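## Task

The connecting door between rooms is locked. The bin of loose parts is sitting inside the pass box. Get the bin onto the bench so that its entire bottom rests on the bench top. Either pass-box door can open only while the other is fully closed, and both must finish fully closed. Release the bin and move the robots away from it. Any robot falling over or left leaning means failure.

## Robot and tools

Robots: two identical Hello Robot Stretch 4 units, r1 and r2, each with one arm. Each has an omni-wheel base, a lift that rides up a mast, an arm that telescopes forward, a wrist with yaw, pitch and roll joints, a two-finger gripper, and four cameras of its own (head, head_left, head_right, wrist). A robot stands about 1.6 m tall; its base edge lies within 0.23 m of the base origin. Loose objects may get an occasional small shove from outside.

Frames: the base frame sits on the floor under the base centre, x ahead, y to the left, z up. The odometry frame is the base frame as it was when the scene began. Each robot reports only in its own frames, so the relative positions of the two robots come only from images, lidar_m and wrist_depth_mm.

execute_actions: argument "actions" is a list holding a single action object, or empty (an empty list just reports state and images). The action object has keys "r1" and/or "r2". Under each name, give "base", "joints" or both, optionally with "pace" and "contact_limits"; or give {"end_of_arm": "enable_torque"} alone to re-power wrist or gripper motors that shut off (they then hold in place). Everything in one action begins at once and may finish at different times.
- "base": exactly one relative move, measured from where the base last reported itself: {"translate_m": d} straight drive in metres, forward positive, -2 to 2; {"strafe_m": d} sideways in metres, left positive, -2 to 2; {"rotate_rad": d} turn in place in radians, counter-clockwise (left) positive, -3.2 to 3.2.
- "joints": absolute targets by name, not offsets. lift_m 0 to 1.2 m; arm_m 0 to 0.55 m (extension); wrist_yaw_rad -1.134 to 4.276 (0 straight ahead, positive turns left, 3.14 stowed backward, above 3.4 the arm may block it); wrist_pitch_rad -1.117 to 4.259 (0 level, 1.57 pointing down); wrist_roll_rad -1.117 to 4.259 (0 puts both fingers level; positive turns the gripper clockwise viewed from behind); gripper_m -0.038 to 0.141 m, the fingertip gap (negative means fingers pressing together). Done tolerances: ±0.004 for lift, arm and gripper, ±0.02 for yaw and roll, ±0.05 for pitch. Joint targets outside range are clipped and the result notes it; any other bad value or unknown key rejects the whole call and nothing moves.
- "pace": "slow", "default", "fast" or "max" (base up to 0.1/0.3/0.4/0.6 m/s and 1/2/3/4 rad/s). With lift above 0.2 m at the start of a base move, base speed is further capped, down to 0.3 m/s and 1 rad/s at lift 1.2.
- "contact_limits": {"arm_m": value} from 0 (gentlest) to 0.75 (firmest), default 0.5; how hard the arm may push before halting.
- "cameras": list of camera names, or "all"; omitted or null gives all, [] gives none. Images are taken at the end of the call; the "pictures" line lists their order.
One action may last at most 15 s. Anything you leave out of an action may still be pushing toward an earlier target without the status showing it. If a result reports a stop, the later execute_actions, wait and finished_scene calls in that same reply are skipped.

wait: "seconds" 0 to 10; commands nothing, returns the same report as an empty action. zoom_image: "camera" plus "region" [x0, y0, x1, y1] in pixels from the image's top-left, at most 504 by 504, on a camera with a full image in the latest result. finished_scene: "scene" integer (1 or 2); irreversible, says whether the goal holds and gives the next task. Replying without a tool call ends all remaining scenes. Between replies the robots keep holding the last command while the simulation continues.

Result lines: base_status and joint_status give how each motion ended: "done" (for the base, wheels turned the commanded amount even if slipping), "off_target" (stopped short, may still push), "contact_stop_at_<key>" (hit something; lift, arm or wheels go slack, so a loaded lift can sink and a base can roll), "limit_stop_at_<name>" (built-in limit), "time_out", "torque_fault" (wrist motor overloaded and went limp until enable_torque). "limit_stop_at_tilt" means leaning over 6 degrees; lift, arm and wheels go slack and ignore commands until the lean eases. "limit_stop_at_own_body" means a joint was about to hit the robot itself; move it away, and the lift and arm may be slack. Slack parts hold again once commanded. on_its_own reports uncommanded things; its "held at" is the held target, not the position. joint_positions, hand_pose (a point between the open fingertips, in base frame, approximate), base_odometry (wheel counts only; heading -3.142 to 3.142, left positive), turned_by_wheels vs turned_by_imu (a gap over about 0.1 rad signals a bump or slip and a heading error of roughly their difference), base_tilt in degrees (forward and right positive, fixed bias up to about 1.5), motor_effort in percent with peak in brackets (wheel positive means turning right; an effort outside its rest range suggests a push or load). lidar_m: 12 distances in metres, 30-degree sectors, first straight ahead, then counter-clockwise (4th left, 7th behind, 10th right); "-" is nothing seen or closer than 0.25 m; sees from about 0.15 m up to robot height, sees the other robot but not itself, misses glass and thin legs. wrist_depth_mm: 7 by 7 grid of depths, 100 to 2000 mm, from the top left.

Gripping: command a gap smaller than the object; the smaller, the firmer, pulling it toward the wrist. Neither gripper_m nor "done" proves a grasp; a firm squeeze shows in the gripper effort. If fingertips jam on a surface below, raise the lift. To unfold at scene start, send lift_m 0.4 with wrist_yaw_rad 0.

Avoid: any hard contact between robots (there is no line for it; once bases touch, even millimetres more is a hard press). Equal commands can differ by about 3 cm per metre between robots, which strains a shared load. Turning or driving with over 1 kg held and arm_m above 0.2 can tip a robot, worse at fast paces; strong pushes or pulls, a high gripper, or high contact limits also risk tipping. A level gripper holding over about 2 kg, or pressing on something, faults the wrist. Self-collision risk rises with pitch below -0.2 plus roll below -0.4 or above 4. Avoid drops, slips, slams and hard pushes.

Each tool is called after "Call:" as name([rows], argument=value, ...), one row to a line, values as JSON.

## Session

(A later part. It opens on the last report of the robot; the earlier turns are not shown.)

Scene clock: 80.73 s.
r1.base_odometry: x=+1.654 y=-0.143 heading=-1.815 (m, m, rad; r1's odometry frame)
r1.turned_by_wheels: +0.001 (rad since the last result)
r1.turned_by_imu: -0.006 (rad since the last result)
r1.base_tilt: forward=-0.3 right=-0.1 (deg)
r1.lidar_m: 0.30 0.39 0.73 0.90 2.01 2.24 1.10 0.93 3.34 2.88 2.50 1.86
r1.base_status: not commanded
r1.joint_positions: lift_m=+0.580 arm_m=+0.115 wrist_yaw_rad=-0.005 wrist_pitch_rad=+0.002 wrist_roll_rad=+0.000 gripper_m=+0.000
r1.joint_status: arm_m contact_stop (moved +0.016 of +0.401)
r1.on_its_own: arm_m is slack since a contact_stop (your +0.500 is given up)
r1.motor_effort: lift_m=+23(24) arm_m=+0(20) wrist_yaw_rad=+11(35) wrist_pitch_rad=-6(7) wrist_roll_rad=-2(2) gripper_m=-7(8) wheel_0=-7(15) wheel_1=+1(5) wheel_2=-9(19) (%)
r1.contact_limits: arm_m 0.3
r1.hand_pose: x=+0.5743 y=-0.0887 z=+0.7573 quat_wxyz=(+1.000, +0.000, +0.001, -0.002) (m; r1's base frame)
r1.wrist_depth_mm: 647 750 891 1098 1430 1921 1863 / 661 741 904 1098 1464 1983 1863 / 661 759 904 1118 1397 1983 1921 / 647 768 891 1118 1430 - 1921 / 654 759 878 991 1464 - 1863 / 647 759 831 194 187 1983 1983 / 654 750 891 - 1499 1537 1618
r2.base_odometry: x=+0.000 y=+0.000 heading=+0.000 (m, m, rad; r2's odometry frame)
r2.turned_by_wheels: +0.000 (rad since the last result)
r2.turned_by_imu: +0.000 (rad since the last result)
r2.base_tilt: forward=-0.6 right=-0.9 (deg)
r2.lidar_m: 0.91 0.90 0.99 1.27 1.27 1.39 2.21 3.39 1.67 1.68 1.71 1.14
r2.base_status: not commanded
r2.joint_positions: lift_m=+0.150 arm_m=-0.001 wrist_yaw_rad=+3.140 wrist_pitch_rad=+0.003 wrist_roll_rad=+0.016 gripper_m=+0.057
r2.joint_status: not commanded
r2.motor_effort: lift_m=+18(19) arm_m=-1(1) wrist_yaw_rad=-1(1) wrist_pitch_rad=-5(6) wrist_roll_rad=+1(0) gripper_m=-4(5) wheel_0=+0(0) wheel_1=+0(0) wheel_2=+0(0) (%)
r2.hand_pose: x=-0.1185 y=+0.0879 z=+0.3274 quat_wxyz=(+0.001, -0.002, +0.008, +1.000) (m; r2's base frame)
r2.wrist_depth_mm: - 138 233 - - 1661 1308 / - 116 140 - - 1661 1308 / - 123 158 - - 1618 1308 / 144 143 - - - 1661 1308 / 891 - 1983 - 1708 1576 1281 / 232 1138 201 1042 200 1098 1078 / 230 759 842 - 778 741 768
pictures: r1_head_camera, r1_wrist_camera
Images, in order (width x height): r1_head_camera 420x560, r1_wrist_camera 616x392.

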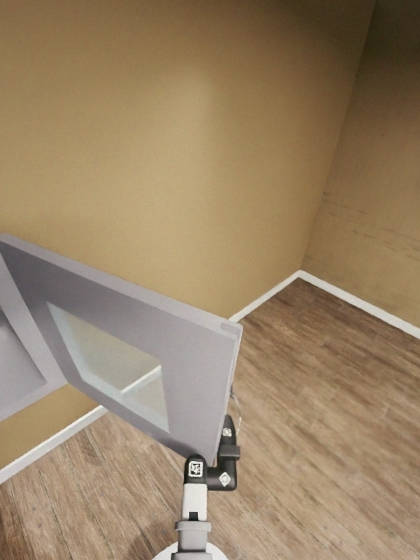

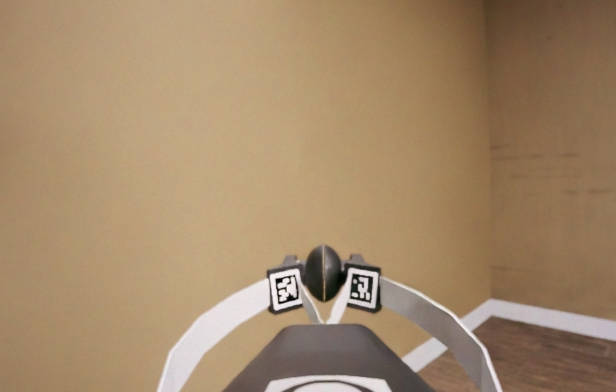

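Call:
execute_actions([
  {"r1":{"joints":{"arm_m":0.0}}},
], cameras=[])

Call:
execute_actions([
  {"r1":{"base":{"strafe_m":-0.44},"pace":"fast"}},
], cameras=[])

Call:
execute_actions([
  {"r1":{"base":{"translate_m":0.7},"pace":"fast"}},
], cameras=[])

Call:
execute_actions([
  {"r1":{"base":{"rotate_rad":2.25}}},
], cameras=["r1_head_camera","r1_wrist_camera"])

Scene clock: 83.50 s.
r1.base_odometry: x=+1.654 y=-0.143 heading=-1.814 (m, m, rad; r1's odometry frame)
r1.turned_by_wheels: +0.001 (rad since the last result)
r1.turned_by_imu: +0.000 (rad since the last result)
r1.base_tilt: forward=-0.3 right=-0.1 (deg)
r1.lidar_m: 0.25 0.32 0.75 0.90 2.02 2.25 1.08 0.93 3.32 2.87 2.48 1.88
r1.base_status: not commanded
r1.joint_positions: lift_m=+0.580 arm_m=+0.001 wrist_yaw_rad=+0.000 wrist_pitch_rad=+0.003 wrist_roll_rad=+0.000 gripper_m=+0.000
r1.joint_status: all done
r1.motor_effort: lift_m=+23(23) arm_m=-7(8) wrist_yaw_rad=-2(12) wrist_pitch_rad=-6(6) wrist_roll_rad=-2(1) gripper_m=-6(6) wheel_0=+0(7) wheel_1=+0(1) wheel_2=-1(9) (%)
r1.hand_pose: x=+0.4606 y=-0.0874 z=+0.7573 quat_wxyz=(+1.000, +0.000, +0.001, +0.000) (m; r1's base frame)
r1.wrist_depth_mm: 723 820 960 1229 1537 - 1983 / 723 809 991 1205 1576 - 1863 / 732 831 991 1229 1576 - 1983 / 715 820 976 1182 1576 - 1983 / 715 831 1008 1098 1537 - 1921 / 723 842 891 195 187 - 1983 / 715 831 991 - 1661 1499 1576
r2.base_odometry: x=+0.000 y=+0.000 heading=+0.000 (m, m, rad; r2's odometry frame)
r2.turned_by_wheels: +0.000 (rad since the last result)
r2.turned_by_imu: -0.001 (rad since the last result)
r2.base_tilt: forward=-0.5 right=-0.9 (deg)
r2.lidar_m: 0.93 0.88 0.98 1.28 1.26 1.42 2.20 3.37 1.65 1.69 1.70 1.16
r2.base_status: not commanded
r2.joint_positions: lift_m=+0.150 arm_m=-0.001 wrist_yaw_rad=+3.140 wrist_pitch_rad=+0.003 wrist_roll_rad=+0.016 gripper_m=+0.057
r2.joint_status: not commanded
r2.motor_effort: lift_m=+19(19) arm_m=-1(1) wrist_yaw_rad=-2(1) wrist_pitch_rad=-6(7) wrist_roll_rad=-1(1) gripper_m=-5(5) wheel_0=+0(0) wheel_1=+0(0) wheel_2=+0(0) (%)
r2.hand_pose: x=-0.1185 y=+0.0879 z=+0.3274 quat_wxyz=(+0.001, -0.002, +0.008, +1.000) (m; r2's base frame)
r2.wrist_depth_mm: - 139 232 - - 1618 1281 / - 116 140 - - 1618 1308 / - 123 158 - - 1661 1308 / 144 143 - - - 1661 1281 / 878 - 1983 - 1756 1618 1281 / 233 1138 201 1042 200 1098 1078 / 230 759 842 - 778 741 778
pictures: none
No camera images: the call's "cameras" was empty. Leave "cameras" out to get every camera's image.

Scene clock: 85.83 s.
r1.base_odometry: x=+1.227 y=-0.037 heading=-1.814 (m, m, rad; r1's odometry frame)
r1.turned_by_wheels: +0.000 (rad since the last result)
r1.turned_by_imu: +0.000 (rad since the last result)
r1.base_tilt: forward=-0.3 right=+0.0 (deg)
r1.lidar_m: 1.46 1.24 0.50 1.27 2.55 1.30 0.74 0.80 3.03 2.52 2.16 2.16
r1.base_status: done
r1.joint_positions: lift_m=+0.580 arm_m=+0.001 wrist_yaw_rad=+0.000 wrist_pitch_rad=+0.003 wrist_roll_rad=+0.000 gripper_m=+0.000
r1.joint_status: not commanded
r1.motor_effort: lift_m=+23(23) arm_m=-7(7) wrist_yaw_rad=-1(2) wrist_pitch_rad=-6(6) wrist_roll_rad=-2(1) gripper_m=-5(5) wheel_0=-1(10) wheel_1=+1(12) wheel_2=-1(1) (%)
r1.hand_pose: x=+0.4606 y=-0.0874 z=+0.7573 quat_wxyz=(+1.000, +0.000, +0.001, +0.000) (m; r1's base frame)
r1.wrist_depth_mm: 960 1118 1308 1618 - 1921 1618 / 976 1118 1336 1618 - 1921 1661 / 960 1138 1308 1618 - 1921 1618 / 976 1118 1366 1661 - - 1756 / 960 1098 1336 1499 - 1921 1661 / 960 1118 1229 195 188 1863 1708 / 960 1098 1336 - 1756 1537 1576
r2.base_odometry: x=+0.000 y=+0.000 heading=+0.000 (m, m, rad; r2's odometry frame)
r2.turned_by_wheels: +0.000 (rad since the last result)
r2.turned_by_imu: -0.001 (rad since the last result)
r2.base_tilt: forward=-0.6 right=-1.0 (deg)
r2.lidar_m: 0.90 0.91 1.00 1.28 1.25 1.38 2.23 3.38 1.64 1.72 1.75 1.14
r2.base_status: not commanded
r2.joint_positions: lift_m=+0.150 arm_m=-0.001 wrist_yaw_rad=+3.140 wrist_pitch_rad=+0.003 wrist_roll_rad=+0.016 gripper_m=+0.057
r2.joint_status: not commanded
r2.motor_effort: lift_m=+19(19) arm_m=-1(1) wrist_yaw_rad=-2(2) wrist_pitch_rad=-6(6) wrist_roll_rad=+0(1) gripper_m=-4(3) wheel_0=+0(0) wheel_1=+0(0) wheel_2=+0(0) (%)
r2.hand_pose: x=-0.1185 y=+0.0879 z=+0.3274 quat_wxyz=(+0.001, -0.002, +0.008, +1.000) (m; r2's base frame)
r2.wrist_depth_mm: - 138 233 - - 1661 1308 / - 116 140 - - 1661 1308 / - 123 158 - - 1661 1308 / 144 143 - - - 1661 1308 / 878 - - 1983 1756 1576 1308 / 232 1138 202 1042 200 1098 1078 / 230 759 842 - 778 741 778
pictures: none
No camera images: the call's "cameras" was empty. Leave "cameras" out to get every camera's image.

Scene clock: 88.93 s.
r1.base_odometry: x=+1.059 y=-0.716 heading=-1.814 (m, m, rad; r1's odometry frame)
r1.turned_by_wheels: +0.000 (rad since the last result)
r1.turned_by_imu: -0.002 (rad since the last result)
r1.base_tilt: forward=-0.2 right=-0.1 (deg)
r1.lidar_m: 0.86 0.76 0.77 0.77 0.50 0.60 1.44 1.92 3.34 1.94 1.70 1.46
r1.base_status: done
r1.joint_positions: lift_m=+0.580 arm_m=+0.001 wrist_yaw_rad=+0.000 wrist_pitch_rad=+0.003 wrist_roll_rad=+0.000 gripper_m=+0.000
r1.joint_status: not commanded
r1.motor_effort: lift_m=+23(23) arm_m=-7(7) wrist_yaw_rad=-2(0) wrist_pitch_rad=-7(6) wrist_roll_rad=-2(1) gripper_m=-4(7) wheel_0=-2(7) wheel_1=+0(10) wheel_2=+0(11) (%)
r1.hand_pose: x=+0.4606 y=-0.0874 z=+0.7573 quat_wxyz=(+1.000, +0.000, +0.001, +0.000) (m; r1's base frame)
r1.wrist_depth_mm: 549 621 741 917 1229 1430 1229 / 554 640 759 917 1182 1464 1281 / 554 634 759 931 1182 1464 1281 / 554 634 768 931 1229 1430 1255 / 549 627 759 831 1205 1464 1255 / 559 640 699 195 188 1464 1281 / 554 634 750 - 1308 1430 1308
r2.base_odometry: x=+0.000 y=+0.000 heading=+0.000 (m, m, rad; r2's odometry frame)
r2.turned_by_wheels: +0.000 (rad since the last result)
r2.turned_by_imu: -0.001 (rad since the last result)
r2.base_tilt: forward=-0.4 right=-1.1 (deg)
r2.lidar_m: 0.93 0.90 1.00 1.27 1.27 1.39 2.23 3.39 1.65 1.66 1.72 1.16
r2.base_status: not commanded
r2.joint_positions: lift_m=+0.150 arm_m=-0.001 wrist_yaw_rad=+3.140 wrist_pitch_rad=+0.003 wrist_roll_rad=+0.016 gripper_m=+0.057
r2.joint_status: not commanded
r2.motor_effort: lift_m=+19(19) arm_m=-1(1) wrist_yaw_rad=-1(1) wrist_pitch_rad=-6(6) wrist_roll_rad=+0(1) gripper_m=-4(4) wheel_0=+0(0) wheel_1=+0(0) wheel_2=-1(0) (%)
r2.hand_pose: x=-0.1185 y=+0.0879 z=+0.3274 quat_wxyz=(+0.001, -0.002, +0.008, +1.000) (m; r2's base frame)
r2.wrist_depth_mm: - 139 233 - - 1618 1281 / - 116 140 - - 1618 1308 / - 123 158 - - 1661 1281 / 144 143 - - - 1661 1308 / 891 - 1983 1983 1756 1618 1308 / 233 1138 202 1042 200 1098 1078 / 229 759 842 - 778 741 768
pictures: none
No camera images: the call's "cameras" was empty. Leave "cameras" out to get every camera's image.

Scene clock: 91.33 s.
r1.base_odometry: x=+1.059 y=-0.716 heading=+0.436 (m, m, rad; r1's odometry frame)
r1.turned_by_wheels: +2.250 (rad since the last result)
r1.turned_by_imu: +2.235 (rad since the last result)
r1.base_tilt: forward=-0.2 right=+0.0 (deg)
r1.lidar_m: 0.52 1.80 1.46 2.48 2.72 1.78 1.70 1.22 0.82 0.76 0.78 0.68
r1.base_status: done
r1.joint_positions: lift_m=+0.580 arm_m=+0.001 wrist_yaw_rad=+0.000 wrist_pitch_rad=+0.003 wrist_roll_rad=+0.000 gripper_m=+0.000
r1.joint_status: not commanded
r1.motor_effort: lift_m=+23(23) arm_m=-7(7) wrist_yaw_rad=-1(0) wrist_pitch_rad=-7(7) wrist_roll_rad=-1(1) gripper_m=-5(5) wheel_0=+0(5) wheel_1=+1(3) wheel_2=+1(5) (%)
r1.hand_pose: x=+0.4606 y=-0.0874 z=+0.7573 quat_wxyz=(+1.000, +0.000, +0.001, +0.000) (m; r1's base frame)
r1.wrist_depth_mm: - - 357 - 1983 1008 521 / - - 359 - - 1118 517 / - - 359 - - 1118 521 / - - 362 394 430 477 521 / - - 364 382 433 484 574 / - - 349 195 189 1138 866 / 1708 1808 1708 - 1661 1098 854
r2.base_odometry: x=+0.000 y=+0.000 heading=+0.000 (m, m, rad; r2's odometry frame)
r2.turned_by_wheels: +0.000 (rad since the last result)
r2.turned_by_imu: -0.001 (rad since the last result)
r2.base_tilt: forward=-0.6 right=-1.0 (deg)
r2.lidar_m: 0.91 0.91 1.01 1.28 1.26 1.42 2.21 3.38 1.65 1.73 1.71 1.13
r2.base_status: not commanded
r2.joint_positions: lift_m=+0.150 arm_m=-0.001 wrist_yaw_rad=+3.140 wrist_pitch_rad=+0.003 wrist_roll_rad=+0.016 gripper_m=+0.057
r2.joint_status: not commanded
r2.motor_effort: lift_m=+19(19) arm_m=-1(1) wrist_yaw_rad=+0(1) wrist_pitch_rad=-6(7) wrist_roll_rad=-1(1) gripper_m=-5(6) wheel_0=+0(0) wheel_1=+0(0) wheel_2=+0(0) (%)
r2.hand_pose: x=-0.1185 y=+0.0879 z=+0.3274 quat_wxyz=(+0.001, -0.002, +0.008, +1.000) (m; r2's base frame)
r2.wrist_depth_mm: - 138 233 - - 1618 1281 / - 116 140 - - 1661 1336 / - 123 158 - - 1661 1308 / 144 143 - - - 1661 1308 / 878 - - - 1708 1618 1308 / 232 1138 202 1025 200 1098 1078 / 230 759 831 - 778 741 768
pictures: r1_head_camera, r1_wrist_camera
Images, in order (width x height): r1_head_camera 420x560, r1_wrist_camera 616x392.

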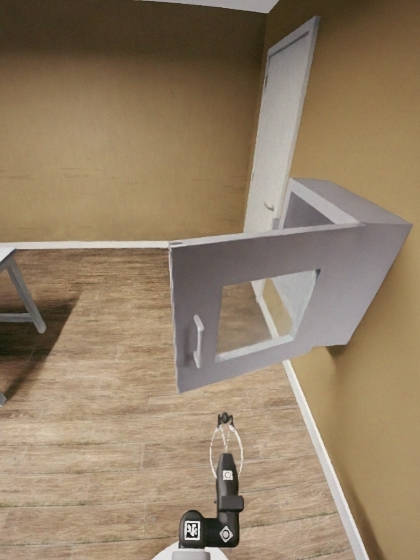

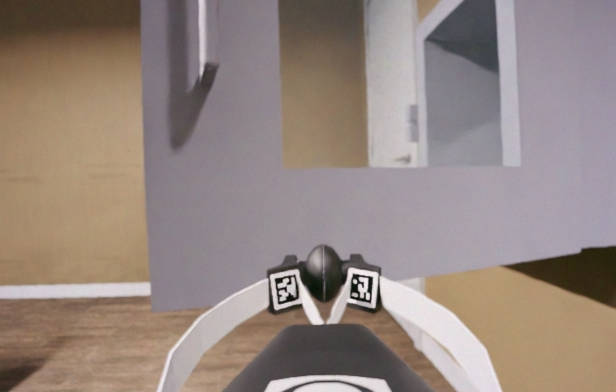

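Door moves (it was just jammed). Push.

Call:
execute_actions([
  {"r1":{"joints":{"arm_m":0.54},"contact_limits":{"arm_m":0.3},"pace":"slow"}},
], cameras=["r1_head_camera"])

Scene clock: 98.37 s.
r1.base_odometry: x=+1.059 y=-0.716 heading=+0.436 (m, m, rad; r1's odometry frame)
r1.turned_by_wheels: +0.000 (rad since the last result)
r1.turned_by_imu: -0.002 (rad since the last result)
r1.base_tilt: forward=-0.3 right=+0.0 (deg)
r1.lidar_m: 0.94 1.80 1.46 2.47 2.75 1.83 1.71 1.20 0.83 0.76 0.78 0.89
r1.base_status: not commanded
r1.joint_positions: lift_m=+0.580 arm_m=+0.539 wrist_yaw_rad=+0.000 wrist_pitch_rad=+0.002 wrist_roll_rad=+0.000 gripper_m=+0.000
r1.joint_status: all done
r1.motor_effort: lift_m=+23(23) arm_m=+7(10) wrist_yaw_rad=+1(6) wrist_pitch_rad=-6(6) wrist_roll_rad=-2(2) gripper_m=-5(5) wheel_0=-1(1) wheel_1=+0(1) wheel_2=-1(2) (%)
r1.contact_limits: arm_m 0.3
r1.hand_pose: x=+0.9981 y=-0.0875 z=+0.7574 quat_wxyz=(+1.000, +0.000, +0.001, +0.000) (m; r1's base frame)
r1.wrist_depth_mm: - - 287 - 1863 1060 585 / - - 297 283 1921 647 585 / - - 300 272 1537 627 580 / - - 303 255 220 193 176 / - - 307 240 218 194 178 / - - 291 195 187 192 178 / 1708 1756 1708 - 216 189 -
r2.base_odometry: x=+0.000 y=+0.000 heading=+0.000 (m, m, rad; r2's odometry frame)
r2.turned_by_wheels: +0.000 (rad since the last result)
r2.turned_by_imu: -0.002 (rad since the last result)
r2.base_tilt: forward=-0.6 right=-1.1 (deg)
r2.lidar_m: 0.90 0.91 1.02 1.31 1.27 1.39 2.22 3.38 1.64 1.67 1.71 1.14
r2.base_status: not commanded
r2.joint_positions: lift_m=+0.150 arm_m=-0.001 wrist_yaw_rad=+3.140 wrist_pitch_rad=+0.003 wrist_roll_rad=+0.016 gripper_m=+0.057
r2.joint_status: not commanded
r2.motor_effort: lift_m=+18(19) arm_m=-1(1) wrist_yaw_rad=-3(2) wrist_pitch_rad=-6(6) wrist_roll_rad=+0(0) gripper_m=-3(6) wheel_0=+0(0) wheel_1=+0(0) wheel_2=+0(0) (%)
r2.hand_pose: x=-0.1185 y=+0.0879 z=+0.3274 quat_wxyz=(+0.001, -0.002, +0.008, +1.000) (m; r2's base frame)
r2.wrist_depth_mm: - 138 233 - - 1661 1308 / - 116 140 - - 1661 1308 / - 123 158 - - 1661 1281 / 144 143 - - - 1661 1281 / 891 - - 1983 1708 1576 1308 / 232 1138 202 1042 200 1098 1098 / 230 759 842 - 768 750 778
pictures: r1_head_camera
Images, in order (width x height): r1_head_camera 420x560.

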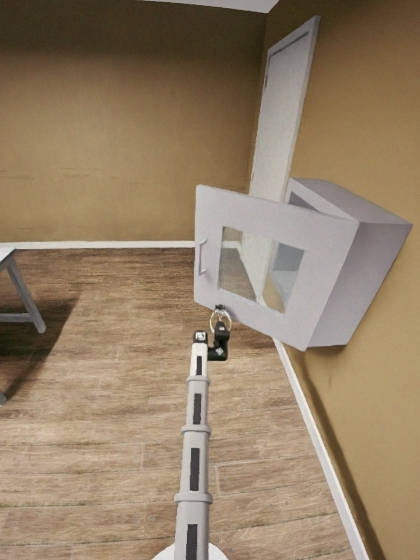

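Call:
execute_actions([
  {"r1":{"base":{"strafe_m":0.56},"joints":{"arm_m":0.0},"pace":"fast"}},
], cameras=[])

Call:
execute_actions([
  {"r1":{"base":{"translate_m":1.06},"pace":"fast"}},
], cameras=[])

Call:
execute_actions([
  {"r1":{"base":{"rotate_rad":-1.47}}},
], cameras=["r1_head_camera","r1_wrist_camera"])

Scene clock: 102.30 s.
r1.base_odometry: x=+0.822 y=-0.209 heading=+0.436 (m, m, rad; r1's odometry frame)
r1.turned_by_wheels: +0.000 (rad since the last result)
r1.turned_by_imu: -0.001 (rad since the last result)
r1.base_tilt: forward=-0.3 right=-0.1 (deg)
r1.lidar_m: 2.98 1.00 1.07 2.99 2.85 1.91 1.75 1.76 1.42 1.31 1.23 1.15
r1.base_status: done
r1.joint_positions: lift_m=+0.580 arm_m=+0.001 wrist_yaw_rad=+0.000 wrist_pitch_rad=+0.003 wrist_roll_rad=+0.000 gripper_m=+0.000
r1.joint_status: all done
r1.motor_effort: lift_m=+23(23) arm_m=-6(8) wrist_yaw_rad=-1(0) wrist_pitch_rad=-7(6) wrist_roll_rad=-2(2) gripper_m=-6(5) wheel_0=+1(9) wheel_1=+1(11) wheel_2=+0(1) (%)
r1.hand_pose: x=+0.4606 y=-0.0874 z=+0.7573 quat_wxyz=(+1.000, +0.000, +0.001, +0.000) (m; r1's base frame)
r1.wrist_depth_mm: - - - - - - 820 / - - - - - - 1138 / - - - - - - 1160 / - - - - - - 788 / - - - - - - 1537 / - - - 195 187 - 1576 / 1308 1808 1708 - 1756 1537 1499
r2.base_odometry: x=+0.000 y=+0.000 heading=+0.000 (m, m, rad; r2's odometry frame)
r2.turned_by_wheels: +0.000 (rad since the last result)
r2.turned_by_imu: -0.001 (rad since the last result)
r2.base_tilt: forward=-0.4 right=-1.0 (deg)
r2.lidar_m: 0.91 0.91 1.01 1.28 1.26 1.40 2.20 3.36 1.67 1.68 1.70 1.17
r2.base_status: not commanded
r2.joint_positions: lift_m=+0.150 arm_m=-0.001 wrist_yaw_rad=+3.140 wrist_pitch_rad=+0.003 wrist_roll_rad=+0.016 gripper_m=+0.057
r2.joint_status: not commanded
r2.motor_effort: lift_m=+19(19) arm_m=-1(1) wrist_yaw_rad=-1(1) wrist_pitch_rad=-7(7) wrist_roll_rad=+0(0) gripper_m=-3(1) wheel_0=+0(0) wheel_1=+0(0) wheel_2=+0(1) (%)
r2.hand_pose: x=-0.1185 y=+0.0879 z=+0.3274 quat_wxyz=(+0.001, -0.002, +0.008, +1.000) (m; r2's base frame)
r2.wrist_depth_mm: - 138 233 - - 1661 1308 / - 116 140 - - 1661 1308 / - 123 158 - - 1708 1281 / 144 143 - - - 1661 1281 / 878 - - - 1756 1576 1308 / 232 1138 202 1042 200 1098 1098 / 230 759 842 - 778 741 778
pictures: none
No camera images: the call's "cameras" was empty. Leave "cameras" out to get every camera's image.

Scene clock: 106.30 s.
r1.base_odometry: x=+1.783 y=+0.239 heading=+0.436 (m, m, rad; r1's odometry frame)
r1.turned_by_wheels: +0.000 (rad since the last result)
r1.turned_by_imu: -0.003 (rad since the last result)
r1.base_tilt: forward=-0.2 right=-0.1 (deg)
r1.lidar_m: 1.91 1.95 0.75 0.68 0.71 3.07 2.80 1.95 1.31 0.51 1.02 1.51
r1.base_status: done
r1.joint_positions: lift_m=+0.580 arm_m=+0.001 wrist_yaw_rad=+0.000 wrist_pitch_rad=+0.003 wrist_roll_rad=+0.000 gripper_m=+0.000
r1.joint_status: not commanded
r1.motor_effort: lift_m=+23(23) arm_m=-6(7) wrist_yaw_rad=+0(1) wrist_pitch_rad=-7(7) wrist_roll_rad=-2(1) gripper_m=-8(3) wheel_0=-1(5) wheel_1=+0(5) wheel_2=-1(10) (%)
r1.hand_pose: x=+0.4606 y=-0.0874 z=+0.7573 quat_wxyz=(+1.000, +0.000, +0.001, +0.000) (m; r1's base frame)
r1.wrist_depth_mm: 1618 1708 1708 1661 1808 1808 1366 / 1661 1708 1708 1808 1756 1708 1397 / 1661 1708 1756 1808 1863 1808 1430 / 1708 1708 1756 1756 1863 1808 1397 / 1708 1756 1756 1708 1808 1756 1464 / 1661 1708 1756 195 188 1808 1430 / 1618 1661 1661 - 1708 1576 1397
r2.base_odometry: x=+0.000 y=+0.000 heading=+0.000 (m, m, rad; r2's odometry frame)
r2.turned_by_wheels: +0.000 (rad since the last result)
r2.turned_by_imu: -0.001 (rad since the last result)
r2.base_tilt: forward=-0.4 right=-1.0 (deg)
r2.lidar_m: 0.91 0.89 1.01 1.28 1.26 1.42 2.23 3.38 1.64 1.66 1.72 1.13
r2.base_status: not commanded
r2.joint_positions: lift_m=+0.150 arm_m=-0.001 wrist_yaw_rad=+3.140 wrist_pitch_rad=+0.003 wrist_roll_rad=+0.016 gripper_m=+0.057
r2.joint_status: not commanded
r2.motor_effort: lift_m=+19(19) arm_m=-1(1) wrist_yaw_rad=-1(2) wrist_pitch_rad=-6(6) wrist_roll_rad=+0(1) gripper_m=-7(4) wheel_0=+0(0) wheel_1=+0(0) wheel_2=+0(0) (%)
r2.hand_pose: x=-0.1185 y=+0.0879 z=+0.3274 quat_wxyz=(+0.001, -0.002, +0.008, +1.000) (m; r2's base frame)
r2.wrist_depth_mm: - 138 233 - - 1661 1281 / - 116 140 - - 1661 1308 / - 123 158 - - 1661 1281 / 144 143 - - - 1661 1308 / 891 - - 1983 1756 1576 1308 / 233 1138 201 1042 200 1118 1098 / 230 759 842 - 778 741 778
pictures: none
No camera images: the call's "cameras" was empty. Leave "cameras" out to get every camera's image.

Scene clock: 108.30 s.
r1.base_odometry: x=+1.783 y=+0.239 heading=-1.034 (m, m, rad; r1's odometry frame)
r1.turned_by_wheels: -1.470 (rad since the last result)
r1.turned_by_imu: -1.461 (rad since the last result)
r1.base_tilt: forward=-0.2 right=+0.0 (deg)
r1.lidar_m: 0.50 0.99 1.71 1.89 2.01 0.72 0.68 0.72 2.91 2.77 1.73 0.81
r1.base_status: done
r1.joint_positions: lift_m=+0.580 arm_m=+0.001 wrist_yaw_rad=+0.000 wrist_pitch_rad=+0.003 wrist_roll_rad=+0.000 gripper_m=+0.000
r1.joint_status: not commanded
r1.motor_effort: lift_m=+23(23) arm_m=-7(7) wrist_yaw_rad=+0(1) wrist_pitch_rad=-6(6) wrist_roll_rad=-2(2) gripper_m=-8(7) wheel_0=-1(6) wheel_1=-1(9) wheel_2=+0(8) (%)
r1.hand_pose: x=+0.4606 y=-0.0874 z=+0.7573 quat_wxyz=(+1.000, +0.000, +0.001, +0.000) (m; r1's base frame)
r1.wrist_depth_mm: 1025 1008 301 349 917 976 976 / 1008 1008 303 382 946 991 991 / 1008 1008 301 379 976 991 960 / 1025 1060 303 377 535 1008 991 / 1042 1060 303 334 574 991 991 / 1042 1042 301 195 188 1008 1008 / 1042 1060 1042 - 1042 1008 1008
r2.base_odometry: x=+0.000 y=+0.000 heading=+0.000 (m, m, rad; r2's odometry frame)
r2.turned_by_wheels: +0.000 (rad since the last result)
r2.turned_by_imu: +0.000 (rad since the last result)
r2.base_tilt: forward=-0.5 right=-1.0 (deg)
r2.lidar_m: 0.93 0.91 0.97 1.29 1.27 1.40 2.22 3.37 1.63 1.70 1.70 1.13
r2.base_status: not commanded
r2.joint_positions: lift_m=+0.150 arm_m=-0.001 wrist_yaw_rad=+3.140 wrist_pitch_rad=+0.003 wrist_roll_rad=+0.016 gripper_m=+0.057
r2.joint_status: not commanded
r2.motor_effort: lift_m=+19(19) arm_m=-1(1) wrist_yaw_rad=-2(2) wrist_pitch_rad=-7(6) wrist_roll_rad=-1(1) gripper_m=-3(3) wheel_0=+0(0) wheel_1=+0(0) wheel_2=+0(0) (%)
r2.hand_pose: x=-0.1185 y=+0.0879 z=+0.3274 quat_wxyz=(+0.001, -0.002, +0.008, +1.000) (m; r2's base frame)
r2.wrist_depth_mm: - 138 232 - - 1661 1308 / - 116 140 - - 1618 1308 / - 123 158 - - 1661 1308 / 144 143 - - - 1708 1281 / 878 - - - 1756 1661 1308 / 233 1138 202 1042 200 1098 1078 / 230 759 831 - 778 741 778
pictures: r1_head_camera, r1_wrist_camera
Images, in order (width x height): r1_head_camera 420x560, r1_wrist_camera 616x392.

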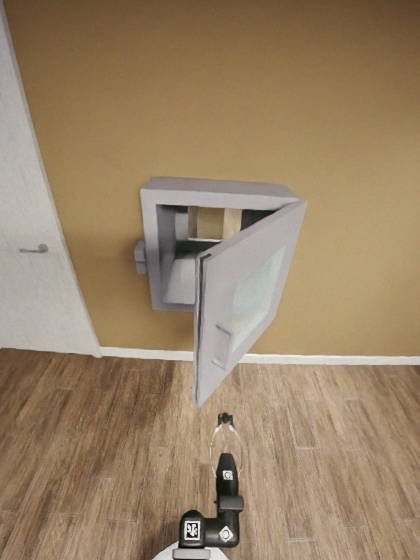

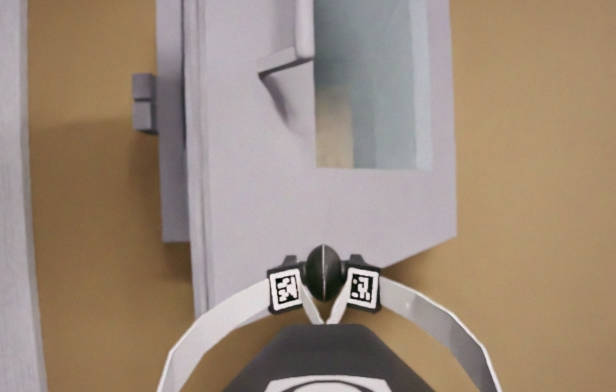

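Call:
execute_actions([
  {"r1":{"joints":{"arm_m":0.2},"contact_limits":{"arm_m":0.3},"pace":"slow"}},
], cameras=["r1_head_camera"])

Call:
execute_actions([
  {"r1":{"base":{"strafe_m":0.12},"joints":{"arm_m":0.54},"contact_limits":{"arm_m":0.3},"pace":"slow"}},
], cameras=["r1_head_camera","r1_wrist_camera"])

Scene clock: 112.43 s.
r1.base_odometry: x=+1.783 y=+0.239 heading=-1.034 (m, m, rad; r1's odometry frame)
r1.turned_by_wheels: +0.000 (rad since the last result)
r1.turned_by_imu: -0.001 (rad since the last result)
r1.base_tilt: forward=-0.3 right=+0.0 (deg)
r1.lidar_m: 0.54 1.02 1.71 1.92 2.01 0.72 0.69 0.72 2.90 2.78 1.73 0.87
r1.base_status: not commanded
r1.joint_positions: lift_m=+0.580 arm_m=+0.199 wrist_yaw_rad=+0.000 wrist_pitch_rad=+0.003 wrist_roll_rad=+0.000 gripper_m=+0.000
r1.joint_status: all done
r1.motor_effort: lift_m=+23(23) arm_m=+7(7) wrist_yaw_rad=+0(6) wrist_pitch_rad=-7(7) wrist_roll_rad=-2(2) gripper_m=-4(5) wheel_0=-1(1) wheel_1=-1(1) wheel_2=+0(0) (%)
r1.contact_limits: arm_m 0.3
r1.hand_pose: x=+0.6581 y=-0.0875 z=+0.7573 quat_wxyz=(+1.000, +0.000, +0.001, +0.000) (m; r1's base frame)
r1.wrist_depth_mm: 144 166 200 1025 917 504 778 / 144 167 201 - 946 500 778 / 145 167 201 - 842 539 788 / 143 167 202 251 330 500 798 / 145 167 202 227 334 539 798 / 144 167 185 194 189 798 798 / 144 166 201 - 820 809 798
r2.base_odometry: x=+0.000 y=+0.000 heading=+0.000 (m, m, rad; r2's odometry frame)
r2.turned_by_wheels: +0.000 (rad since the last result)
r2.turned_by_imu: -0.001 (rad since the last result)
r2.base_tilt: forward=-0.4 right=-1.0 (deg)
r2.lidar_m: 0.92 0.89 1.01 1.28 1.27 1.40 2.22 3.38 1.65 1.72 1.70 1.14
r2.base_status: not commanded
r2.joint_positions: lift_m=+0.150 arm_m=-0.001 wrist_yaw_rad=+3.140 wrist_pitch_rad=+0.003 wrist_roll_rad=+0.016 gripper_m=+0.057
r2.joint_status: not commanded
r2.motor_effort: lift_m=+19(19) arm_m=-1(1) wrist_yaw_rad=-1(1) wrist_pitch_rad=-7(7) wrist_roll_rad=+0(1) gripper_m=-5(5) wheel_0=+0(0) wheel_1=+0(0) wheel_2=+0(1) (%)
r2.hand_pose: x=-0.1185 y=+0.0879 z=+0.3274 quat_wxyz=(+0.001, -0.002, +0.008, +1.000) (m; r2's base frame)
r2.wrist_depth_mm: - 138 233 - - 1661 1308 / - 116 140 - - 1661 1336 / - 123 158 - - 1618 1308 / 144 143 - - - 1661 1308 / 891 - - - 1708 1618 1281 / 233 1160 202 1042 200 1098 1078 / 229 759 842 - 778 732 778
pictures: r1_head_camera
Images, in order (width x height): r1_head_camera 420x560.

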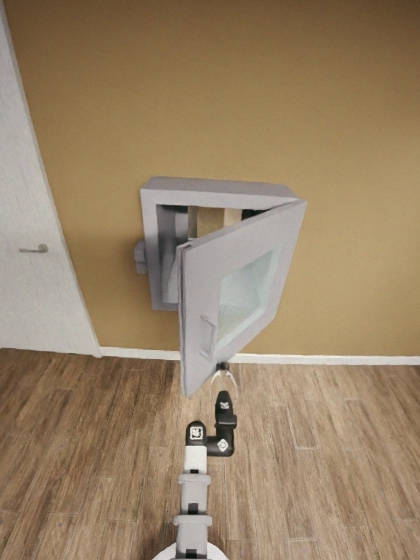

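Scene clock: 116.73 s.
r1.base_odometry: x=+1.886 y=+0.300 heading=-1.034 (m, m, rad; r1's odometry frame)
r1.turned_by_wheels: +0.000 (rad since the last result)
r1.turned_by_imu: -0.001 (rad since the last result)
r1.base_tilt: forward=-0.2 right=-0.1 (deg)
r1.lidar_m: 0.96 1.26 1.75 1.81 1.89 0.73 0.68 0.74 3.05 2.89 1.75 1.00
r1.base_status: done
r1.joint_positions: lift_m=+0.580 arm_m=+0.519 wrist_yaw_rad=-0.004 wrist_pitch_rad=+0.002 wrist_roll_rad=+0.000 gripper_m=+0.000
r1.joint_status: arm_m contact_stop (moved +0.320 of +0.341)
r1.on_its_own: arm_m is slack since a contact_stop (your +0.540 is given up)
r1.motor_effort: lift_m=+23(23) arm_m=+0(19) wrist_yaw_rad=+12(31) wrist_pitch_rad=-4(7) wrist_roll_rad=-2(2) gripper_m=-4(6) wheel_0=+3(5) wheel_1=+2(9) wheel_2=-4(10) (%)
r1.contact_limits: arm_m 0.3
r1.hand_pose: x=+0.9779 y=-0.0887 z=+0.7575 quat_wxyz=(+1.000, +0.000, +0.001, -0.002) (m; r1's base frame)
r1.wrist_depth_mm: 237 237 668 842 - 683 477 / 240 239 654 - - 691 484 / 242 239 569 - - 615 466 / 242 240 239 237 236 236 234 / 244 243 241 239 237 236 235 / 246 244 241 195 189 237 236 / 375 245 244 - 241 239 480
r2.base_odometry: x=+0.000 y=+0.000 heading=+0.000 (m, m, rad; r2's odometry frame)
r2.turned_by_wheels: +0.000 (rad since the last result)
r2.turned_by_imu: -0.001 (rad since the last result)
r2.base_tilt: forward=-0.5 right=-1.0 (deg)
r2.lidar_m: 0.90 0.89 1.00 1.30 1.26 1.40 2.21 3.38 1.66 1.68 1.73 1.17
r2.base_status: not commanded
r2.joint_positions: lift_m=+0.150 arm_m=-0.001 wrist_yaw_rad=+3.140 wrist_pitch_rad=+0.003 wrist_roll_rad=+0.016 gripper_m=+0.057
r2.joint_status: not commanded
r2.motor_effort: lift_m=+19(19) arm_m=-1(1) wrist_yaw_rad=-2(0) wrist_pitch_rad=-5(6) wrist_roll_rad=+1(2) gripper_m=-4(4) wheel_0=+0(0) wheel_1=+0(0) wheel_2=+0(0) (%)
r2.hand_pose: x=-0.1185 y=+0.0879 z=+0.3274 quat_wxyz=(+0.001, -0.002, +0.008, +1.000) (m; r2's base frame)
r2.wrist_depth_mm: - 138 233 - - 1618 1308 / - 116 140 - - 1618 1336 / - 123 158 - - 1661 1281 / 144 143 - - - 1661 1308 / 891 - - - 1756 1618 1308 / 232 1138 202 1042 200 1098 1078 / 229 768 842 - 778 741 778
pictures: r1_head_camera, r1_wrist_camera
Images, in order (width x height): r1_head_camera 420x560, r1_wrist_camera 616x392.

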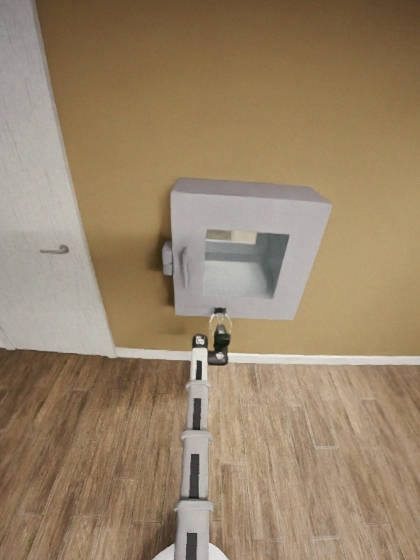

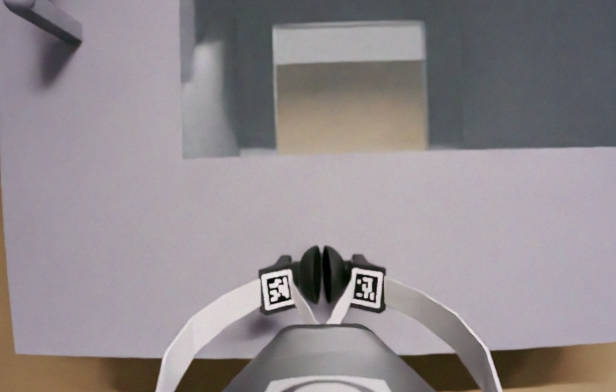

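Call:
execute_actions([
  {"r1":{"joints":{"arm_m":0.0},"pace":"fast"}},
], cameras=["r1_head_camera"])

Call:
zoom_image(camera="r1_head_camera", region=[150,165,340,330])

Scene clock: 119.30 s.
r1.base_odometry: x=+1.886 y=+0.300 heading=-1.034 (m, m, rad; r1's odometry frame)
r1.turned_by_wheels: +0.000 (rad since the last result)
r1.turned_by_imu: -0.001 (rad since the last result)
r1.base_tilt: forward=-0.3 right=-0.1 (deg)
r1.lidar_m: 0.93 1.26 1.72 1.79 1.90 0.72 0.68 0.68 3.05 2.88 1.72 1.01
r1.base_status: not commanded
r1.joint_positions: lift_m=+0.580 arm_m=+0.001 wrist_yaw_rad=+0.000 wrist_pitch_rad=+0.003 wrist_roll_rad=+0.000 gripper_m=+0.000
r1.joint_status: all done
r1.motor_effort: lift_m=+23(23) arm_m=-7(6) wrist_yaw_rad=-1(11) wrist_pitch_rad=-7(5) wrist_roll_rad=-2(2) gripper_m=-5(7) wheel_0=+0(3) wheel_1=+0(2) wheel_2=+1(4) (%)
r1.hand_pose: x=+0.4606 y=-0.0875 z=+0.7573 quat_wxyz=(+1.000, +0.000, +0.001, +0.000) (m; r1's base frame)
r1.wrist_depth_mm: 991 1008 759 1008 1042 750 960 / 991 1025 759 1366 1336 741 991 / 1008 1042 768 - 1366 759 960 / 1025 1042 778 759 768 759 991 / 1008 1008 1025 759 1008 1008 991 / 1025 1025 1042 194 187 1008 1008 / 1025 1060 1042 - 1025 1008 1008
r2.base_odometry: x=+0.000 y=+0.000 heading=+0.000 (m, m, rad; r2's odometry frame)
r2.turned_by_wheels: +0.000 (rad since the last result)
r2.turned_by_imu: -0.001 (rad since the last result)
r2.base_tilt: forward=-0.6 right=-1.0 (deg)
r2.lidar_m: 0.91 0.89 1.00 1.28 1.26 1.41 2.22 3.38 1.65 1.69 1.69 1.16
r2.base_status: not commanded
r2.joint_positions: lift_m=+0.150 arm_m=-0.001 wrist_yaw_rad=+3.140 wrist_pitch_rad=+0.003 wrist_roll_rad=+0.016 gripper_m=+0.057
r2.joint_status: not commanded
r2.motor_effort: lift_m=+19(19) arm_m=-1(1) wrist_yaw_rad=-1(1) wrist_pitch_rad=-7(7) wrist_roll_rad=+1(0) gripper_m=-6(4) wheel_0=+0(0) wheel_1=+0(0) wheel_2=+0(1) (%)
r2.hand_pose: x=-0.1185 y=+0.0879 z=+0.3274 quat_wxyz=(+0.001, -0.002, +0.008, +1.000) (m; r2's base frame)
r2.wrist_depth_mm: - 139 233 - - 1618 1281 / - 116 140 - - 1661 1281 / - 123 158 - - 1661 1281 / 144 142 - - - 1661 1308 / 891 - 1983 1983 1756 1618 1308 / 232 1138 202 1042 200 1098 1078 / 229 759 842 - 778 741 778
pictures: r1_head_camera
Images, in order (width x height): r1_head_camera 420x560.

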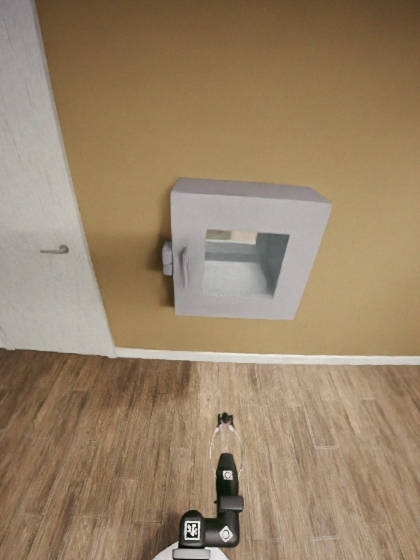

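Region (150, 165, 340, 330) of r1_head_camera's 420x560 image, scaled by 2.653, with more detail than that image has; it fills the top 438 rows of this view, and the rest is white.

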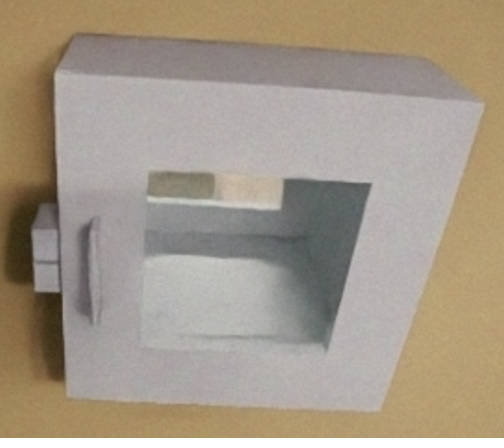

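Call:
finished_scene(scene=2)

The scene is finished: the task was done.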